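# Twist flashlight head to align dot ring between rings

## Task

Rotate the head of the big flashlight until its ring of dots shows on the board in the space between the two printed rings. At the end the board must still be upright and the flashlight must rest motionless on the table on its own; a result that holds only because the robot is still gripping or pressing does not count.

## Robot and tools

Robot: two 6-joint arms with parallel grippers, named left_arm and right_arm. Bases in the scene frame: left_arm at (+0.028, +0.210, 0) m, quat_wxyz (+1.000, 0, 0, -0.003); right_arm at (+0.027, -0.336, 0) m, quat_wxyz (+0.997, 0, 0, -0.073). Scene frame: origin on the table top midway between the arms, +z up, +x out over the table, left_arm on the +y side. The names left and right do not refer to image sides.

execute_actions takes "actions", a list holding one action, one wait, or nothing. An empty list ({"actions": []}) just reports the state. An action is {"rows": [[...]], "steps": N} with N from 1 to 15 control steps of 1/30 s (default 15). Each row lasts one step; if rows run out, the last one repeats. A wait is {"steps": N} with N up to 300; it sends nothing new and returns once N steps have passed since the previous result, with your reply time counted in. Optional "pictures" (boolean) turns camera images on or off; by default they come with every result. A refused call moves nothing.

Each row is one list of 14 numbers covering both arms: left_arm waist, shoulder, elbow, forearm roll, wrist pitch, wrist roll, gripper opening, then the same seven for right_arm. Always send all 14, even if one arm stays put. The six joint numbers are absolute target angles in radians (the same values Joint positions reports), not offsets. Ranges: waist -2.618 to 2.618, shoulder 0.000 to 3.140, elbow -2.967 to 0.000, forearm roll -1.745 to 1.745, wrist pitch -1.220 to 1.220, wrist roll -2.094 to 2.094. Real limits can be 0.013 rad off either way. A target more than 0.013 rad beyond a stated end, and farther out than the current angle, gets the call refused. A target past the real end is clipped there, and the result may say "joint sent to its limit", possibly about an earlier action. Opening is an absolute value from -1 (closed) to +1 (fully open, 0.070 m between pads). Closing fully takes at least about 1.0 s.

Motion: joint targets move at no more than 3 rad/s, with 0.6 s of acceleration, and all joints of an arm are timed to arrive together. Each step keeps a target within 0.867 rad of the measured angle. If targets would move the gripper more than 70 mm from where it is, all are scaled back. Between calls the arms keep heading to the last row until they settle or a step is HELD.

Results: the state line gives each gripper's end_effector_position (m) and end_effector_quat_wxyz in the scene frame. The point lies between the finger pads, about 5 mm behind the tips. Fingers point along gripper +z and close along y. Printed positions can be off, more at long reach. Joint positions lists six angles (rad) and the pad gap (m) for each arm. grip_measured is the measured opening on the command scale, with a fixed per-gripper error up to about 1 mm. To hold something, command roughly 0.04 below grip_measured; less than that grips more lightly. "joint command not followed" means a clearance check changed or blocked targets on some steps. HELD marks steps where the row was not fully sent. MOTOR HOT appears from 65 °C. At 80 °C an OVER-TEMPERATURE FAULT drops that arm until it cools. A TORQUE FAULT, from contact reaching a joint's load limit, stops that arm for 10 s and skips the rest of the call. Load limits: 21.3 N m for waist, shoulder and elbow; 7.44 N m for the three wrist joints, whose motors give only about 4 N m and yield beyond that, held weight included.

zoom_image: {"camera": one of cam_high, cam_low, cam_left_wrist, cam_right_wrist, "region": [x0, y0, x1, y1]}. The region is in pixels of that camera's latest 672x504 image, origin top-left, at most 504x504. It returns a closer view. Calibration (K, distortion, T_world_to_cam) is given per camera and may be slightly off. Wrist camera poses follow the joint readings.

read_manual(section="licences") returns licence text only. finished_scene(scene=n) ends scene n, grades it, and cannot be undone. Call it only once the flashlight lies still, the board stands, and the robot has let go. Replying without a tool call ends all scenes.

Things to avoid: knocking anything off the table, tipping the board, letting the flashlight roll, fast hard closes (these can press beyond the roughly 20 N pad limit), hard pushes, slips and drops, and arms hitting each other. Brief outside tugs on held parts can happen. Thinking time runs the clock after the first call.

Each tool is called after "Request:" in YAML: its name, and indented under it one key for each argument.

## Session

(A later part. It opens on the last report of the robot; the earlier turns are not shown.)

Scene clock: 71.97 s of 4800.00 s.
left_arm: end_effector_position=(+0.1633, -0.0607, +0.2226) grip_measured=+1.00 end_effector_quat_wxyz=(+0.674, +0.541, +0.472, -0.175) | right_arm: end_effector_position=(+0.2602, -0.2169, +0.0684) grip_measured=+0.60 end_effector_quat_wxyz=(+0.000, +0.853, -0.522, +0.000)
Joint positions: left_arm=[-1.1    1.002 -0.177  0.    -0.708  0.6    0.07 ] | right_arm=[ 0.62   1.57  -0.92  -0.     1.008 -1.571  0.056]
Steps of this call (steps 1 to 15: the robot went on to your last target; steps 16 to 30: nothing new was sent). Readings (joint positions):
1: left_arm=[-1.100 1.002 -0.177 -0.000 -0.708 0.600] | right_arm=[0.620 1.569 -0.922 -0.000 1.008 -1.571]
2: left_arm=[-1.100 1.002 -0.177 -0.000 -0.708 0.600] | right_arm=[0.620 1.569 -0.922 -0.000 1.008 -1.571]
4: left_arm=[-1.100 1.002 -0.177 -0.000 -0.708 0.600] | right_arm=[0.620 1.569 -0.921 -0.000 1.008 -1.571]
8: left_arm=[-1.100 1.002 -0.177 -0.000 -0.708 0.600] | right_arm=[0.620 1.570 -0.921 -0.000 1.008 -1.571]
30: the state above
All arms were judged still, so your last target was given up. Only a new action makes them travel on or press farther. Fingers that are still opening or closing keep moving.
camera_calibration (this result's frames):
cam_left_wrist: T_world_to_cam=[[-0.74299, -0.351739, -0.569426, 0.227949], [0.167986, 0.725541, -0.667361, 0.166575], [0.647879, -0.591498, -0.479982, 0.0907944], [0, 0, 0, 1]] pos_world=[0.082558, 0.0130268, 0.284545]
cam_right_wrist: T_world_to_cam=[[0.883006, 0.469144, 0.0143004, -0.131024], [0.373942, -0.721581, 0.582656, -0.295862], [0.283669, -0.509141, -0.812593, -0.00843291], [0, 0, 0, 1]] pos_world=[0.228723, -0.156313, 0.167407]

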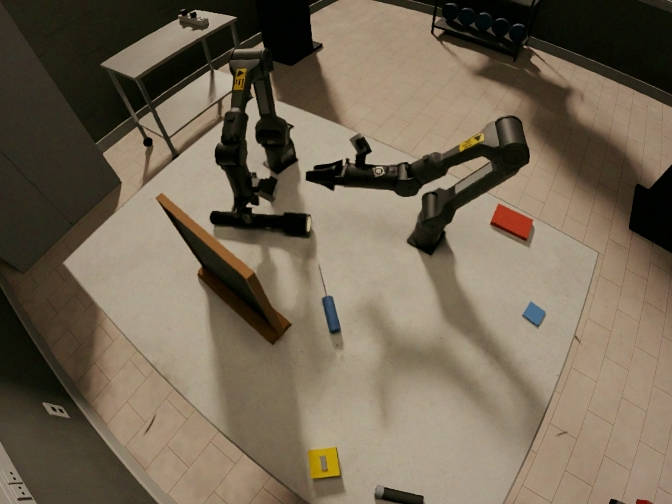

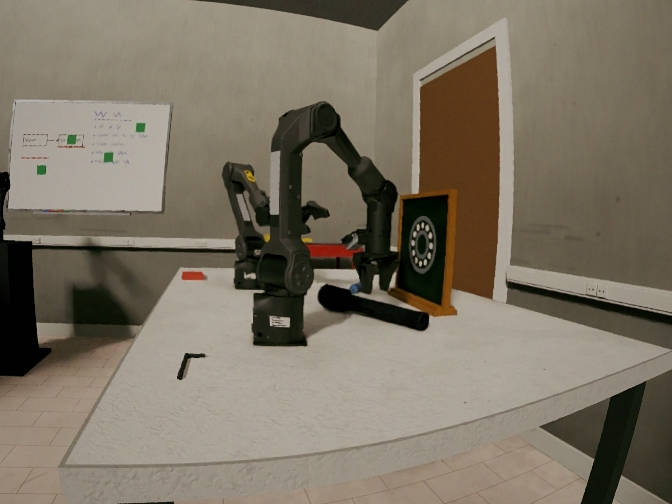

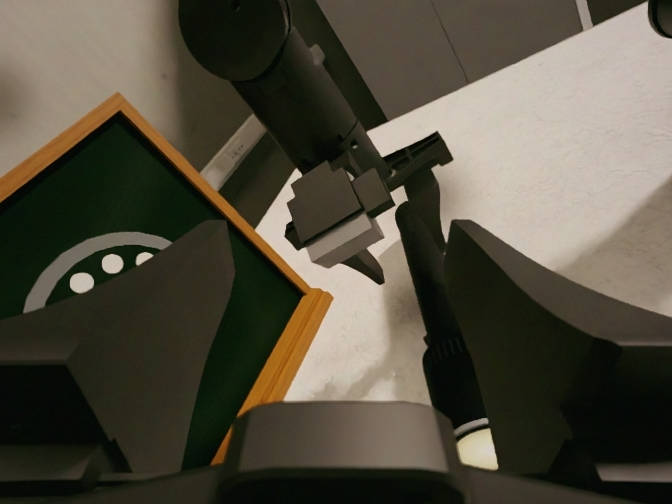

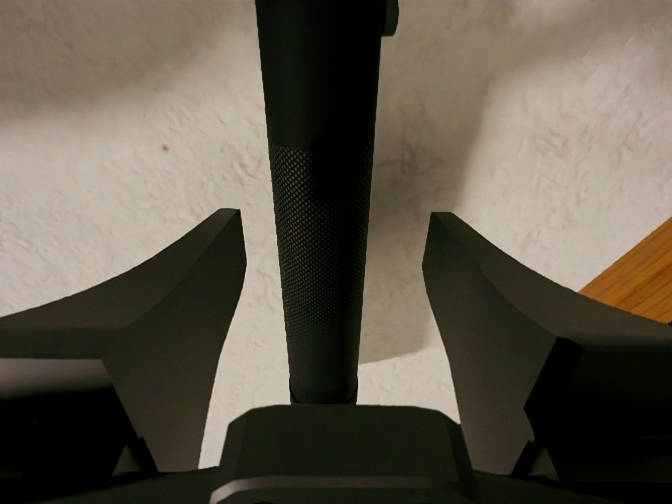

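Request:
execute_actions:
  actions: []

Scene clock: 72.83 s of 4800.00 s.
left_arm: end_effector_position=(+0.1633, -0.0607, +0.2226) grip_measured=+1.00 end_effector_quat_wxyz=(+0.674, +0.541, +0.472, -0.175) | right_arm: end_effector_position=(+0.2602, -0.2169, +0.0684) grip_measured=+0.60 end_effector_quat_wxyz=(+0.000, +0.853, -0.522, +0.000)
Joint positions: left_arm=[-1.1    1.002 -0.177  0.    -0.708  0.6    0.07 ] | right_arm=[ 0.62   1.57  -0.92  -0.     1.008 -1.571  0.056]
Steps of this call (steps 1 to 26: nothing new was sent). Readings (joint positions):
1: left_arm=[-1.100 1.002 -0.177 0.000 -0.708 0.600] | right_arm=[0.620 1.570 -0.920 -0.000 1.008 -1.571]
2: left_arm=[-1.100 1.002 -0.177 0.000 -0.708 0.600] | right_arm=[0.620 1.570 -0.920 -0.000 1.008 -1.571]
4: left_arm=[-1.100 1.002 -0.177 0.000 -0.708 0.600] | right_arm=[0.620 1.570 -0.920 -0.000 1.008 -1.571]
8: left_arm=[-1.100 1.002 -0.177 0.000 -0.708 0.600] | right_arm=[0.620 1.570 -0.920 -0.000 1.008 -1.571]
26: the state above
camera_calibration (this result's frames):
cam_left_wrist: T_world_to_cam=[[-0.74299, -0.351739, -0.569426, 0.227949], [0.167987, 0.725541, -0.667361, 0.166575], [0.647879, -0.591499, -0.479982, 0.0907944], [0, 0, 0, 1]] pos_world=[0.082558, 0.0130267, 0.284545]
cam_right_wrist: T_world_to_cam=[[0.883015, 0.469127, 0.0142865, -0.131027], [0.373944, -0.7216, 0.582631, -0.295858], [0.283637, -0.50913, -0.812611, -0.00841999], [0, 0, 0, 1]] pos_world=[0.228721, -0.15631, 0.167406]

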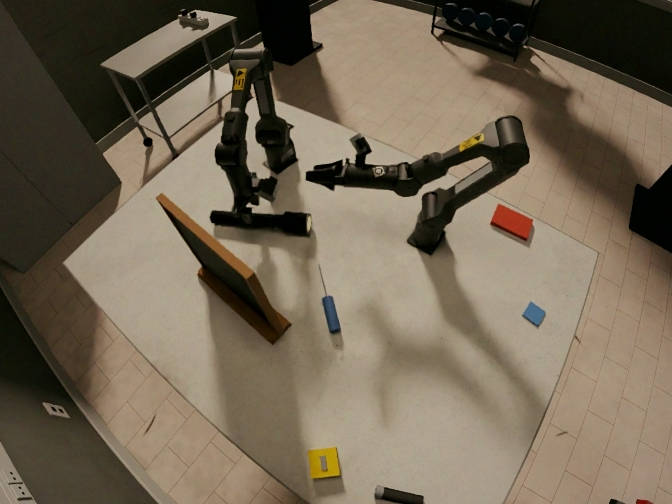

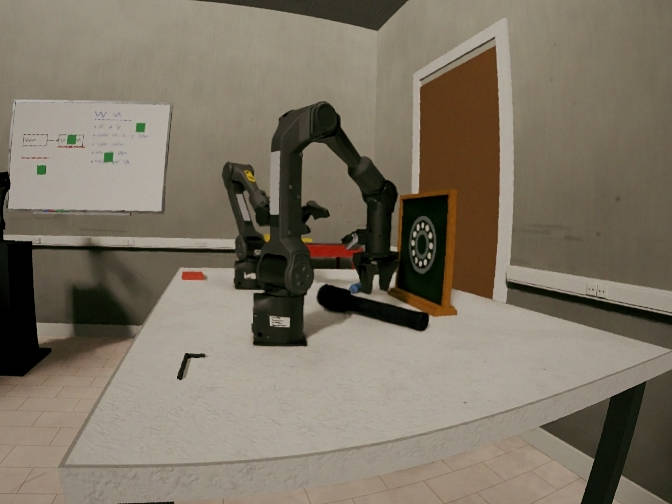

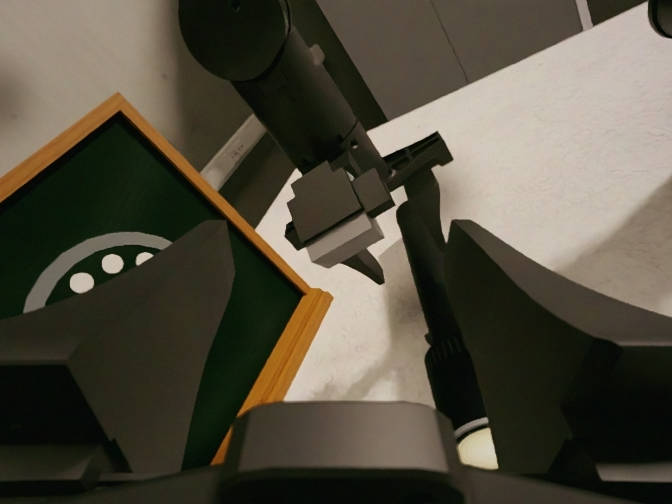

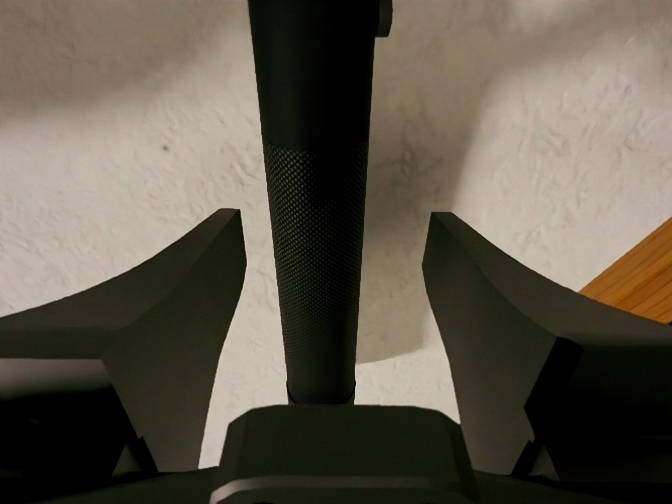

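Request:
execute_actions:
  actions:
    - {"steps": 90}

Scene clock: 75.83 s of 4800.00 s.
left_arm: end_effector_position=(+0.1633, -0.0607, +0.2226) grip_measured=+1.00 end_effector_quat_wxyz=(+0.674, +0.541, +0.472, -0.175) | right_arm: end_effector_position=(+0.2602, -0.2169, +0.0684) grip_measured=+0.60 end_effector_quat_wxyz=(+0.000, +0.853, -0.522, +0.000)
Joint positions: left_arm=[-1.1    1.002 -0.177  0.    -0.708  0.6    0.07 ] | right_arm=[ 0.62   1.57  -0.92   0.     1.008 -1.571  0.056]
Steps of this call (steps 1 to 90: nothing new was sent). Readings (joint positions):
1: left_arm=[-1.100 1.002 -0.177 0.000 -0.708 0.600] | right_arm=[0.620 1.570 -0.920 -0.000 1.008 -1.571]
2: left_arm=[-1.100 1.002 -0.177 0.000 -0.708 0.600] | right_arm=[0.620 1.570 -0.920 -0.000 1.008 -1.571]
4: left_arm=[-1.100 1.002 -0.177 0.000 -0.708 0.600] | right_arm=[0.620 1.570 -0.920 -0.000 1.008 -1.571]
8: left_arm=[-1.100 1.002 -0.177 0.000 -0.708 0.600] | right_arm=[0.620 1.570 -0.920 0.000 1.008 -1.571]
90: the state above
camera_calibration (this result's frames):
cam_left_wrist: T_world_to_cam=[[-0.74299, -0.351739, -0.569426, 0.227949], [0.167987, 0.725541, -0.667361, 0.166575], [0.647879, -0.591499, -0.479982, 0.0907944], [0, 0, 0, 1]] pos_world=[0.082558, 0.0130267, 0.284545]
cam_right_wrist: T_world_to_cam=[[0.883016, 0.469126, 0.0142849, -0.131027], [0.373944, -0.721602, 0.582629, -0.295857], [0.283634, -0.509129, -0.812613, -0.00841883], [0, 0, 0, 1]] pos_world=[0.228721, -0.156309, 0.167405]

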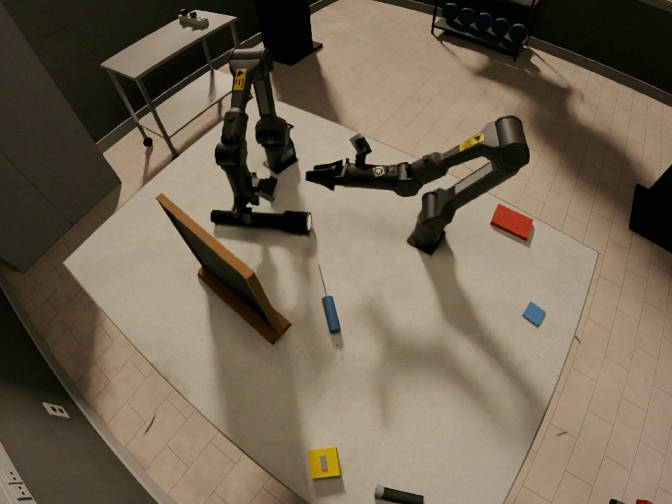

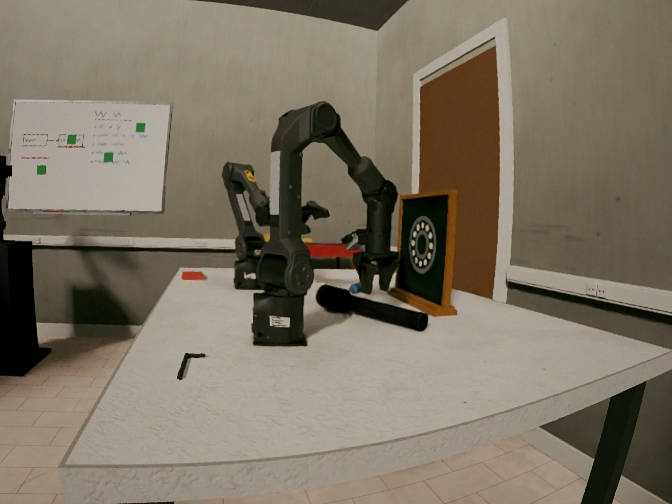

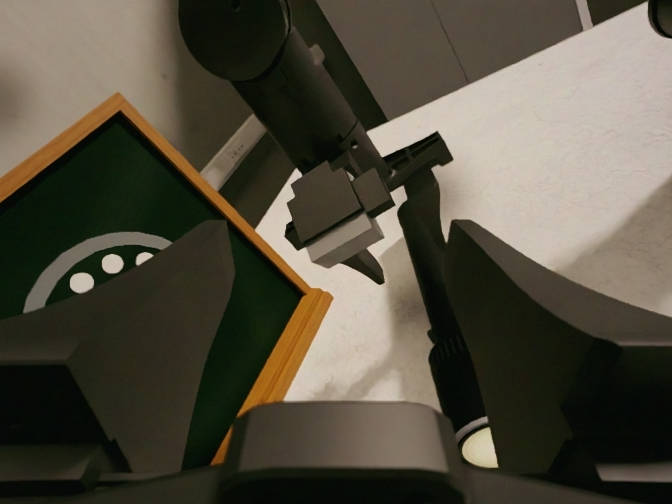

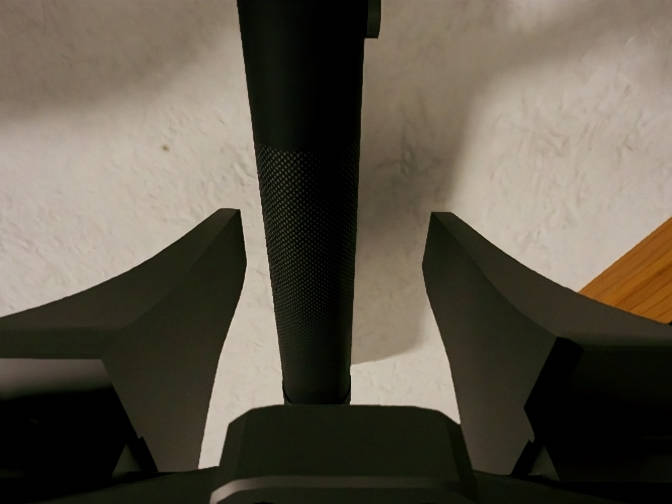

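Request:
execute_actions:
  actions:
    - {"steps": 90}

Scene clock: 78.83 s of 4800.00 s.
left_arm: end_effector_position=(+0.1633, -0.0607, +0.2226) grip_measured=+1.00 end_effector_quat_wxyz=(+0.674, +0.541, +0.472, -0.175) | right_arm: end_effector_position=(+0.2602, -0.2169, +0.0684) grip_measured=+0.60 end_effector_quat_wxyz=(+0.000, +0.853, -0.522, +0.000)
Joint positions: left_arm=[-1.1    1.002 -0.177  0.    -0.708  0.6    0.07 ] | right_arm=[ 0.62   1.57  -0.92   0.     1.008 -1.571  0.056]
Steps of this call (steps 1 to 90: nothing new was sent). Readings (joint positions):
1: left_arm=[-1.100 1.002 -0.177 0.000 -0.708 0.600] | right_arm=[0.620 1.570 -0.920 0.000 1.008 -1.571]
2: left_arm=[-1.100 1.002 -0.177 0.000 -0.708 0.600] | right_arm=[0.620 1.570 -0.920 0.000 1.008 -1.571]
4: left_arm=[-1.100 1.002 -0.177 0.000 -0.708 0.600] | right_arm=[0.620 1.570 -0.920 0.000 1.008 -1.571]
8: left_arm=[-1.100 1.002 -0.177 0.000 -0.708 0.600] | right_arm=[0.620 1.570 -0.920 0.000 1.008 -1.571]
90: the state above
camera_calibration (this result's frames):
cam_left_wrist: T_world_to_cam=[[-0.74299, -0.351739, -0.569426, 0.227949], [0.167987, 0.725541, -0.667362, 0.166575], [0.647879, -0.591499, -0.479982, 0.0907944], [0, 0, 0, 1]] pos_world=[0.082558, 0.0130267, 0.284546]
cam_right_wrist: T_world_to_cam=[[0.883016, 0.469125, 0.0142847, -0.131027], [0.373944, -0.721602, 0.582629, -0.295857], [0.283634, -0.509129, -0.812613, -0.00841873], [0, 0, 0, 1]] pos_world=[0.228721, -0.156309, 0.167405]

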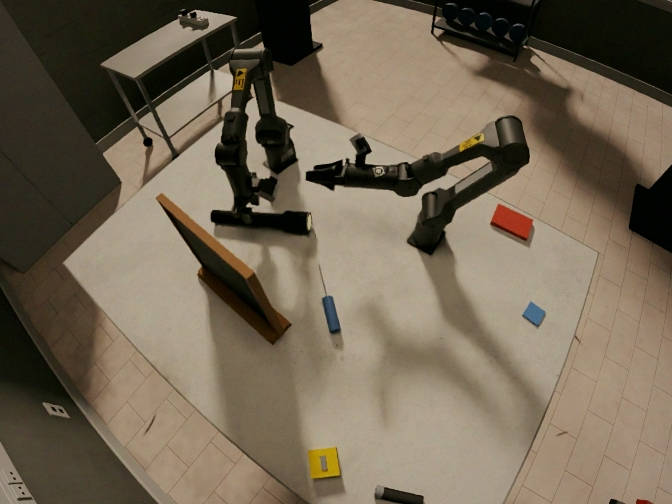

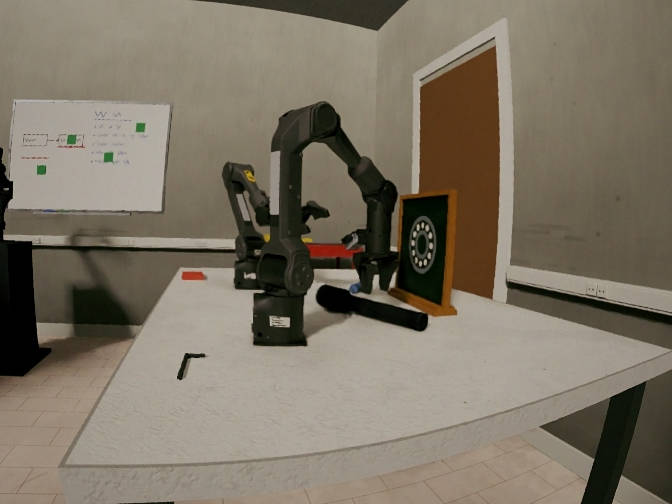

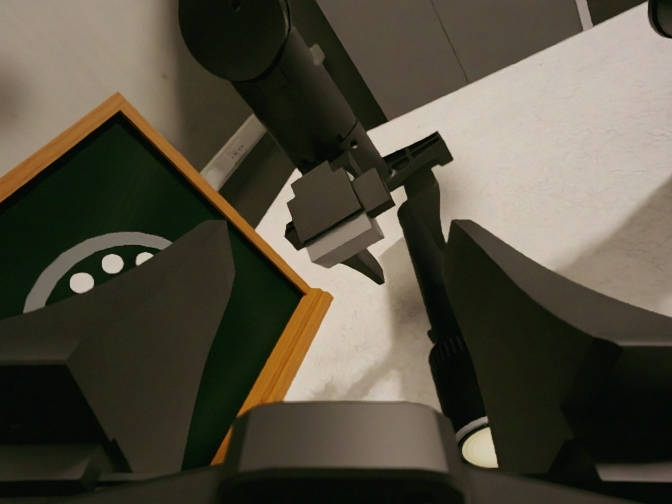

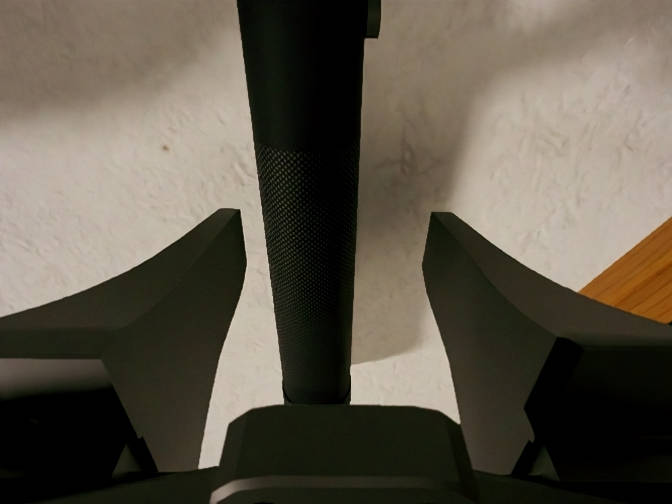

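The flashlight has stopped moving: it shows the same position in the last two pictures. I'll check the dots once more.

Request:
zoom_image:
  camera: "cam_low"
  region: [392, 200, 462, 290]

Region (392, 200, 462, 290) of cam_low's 672x504 image, scaled by 5.600, with more detail than that image has.

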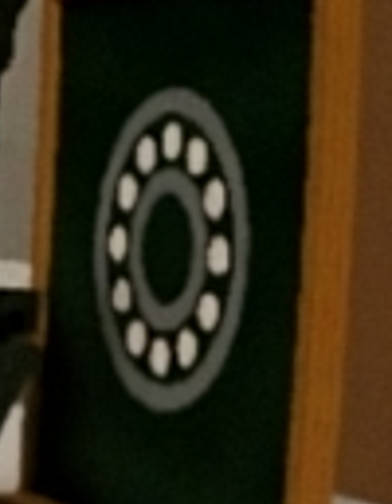

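The dots sit between the two printed rings, the board is standing and the flashlight is lying still.

Request:
finished_scene:
  scene: 2

The scene is finished: the task was done.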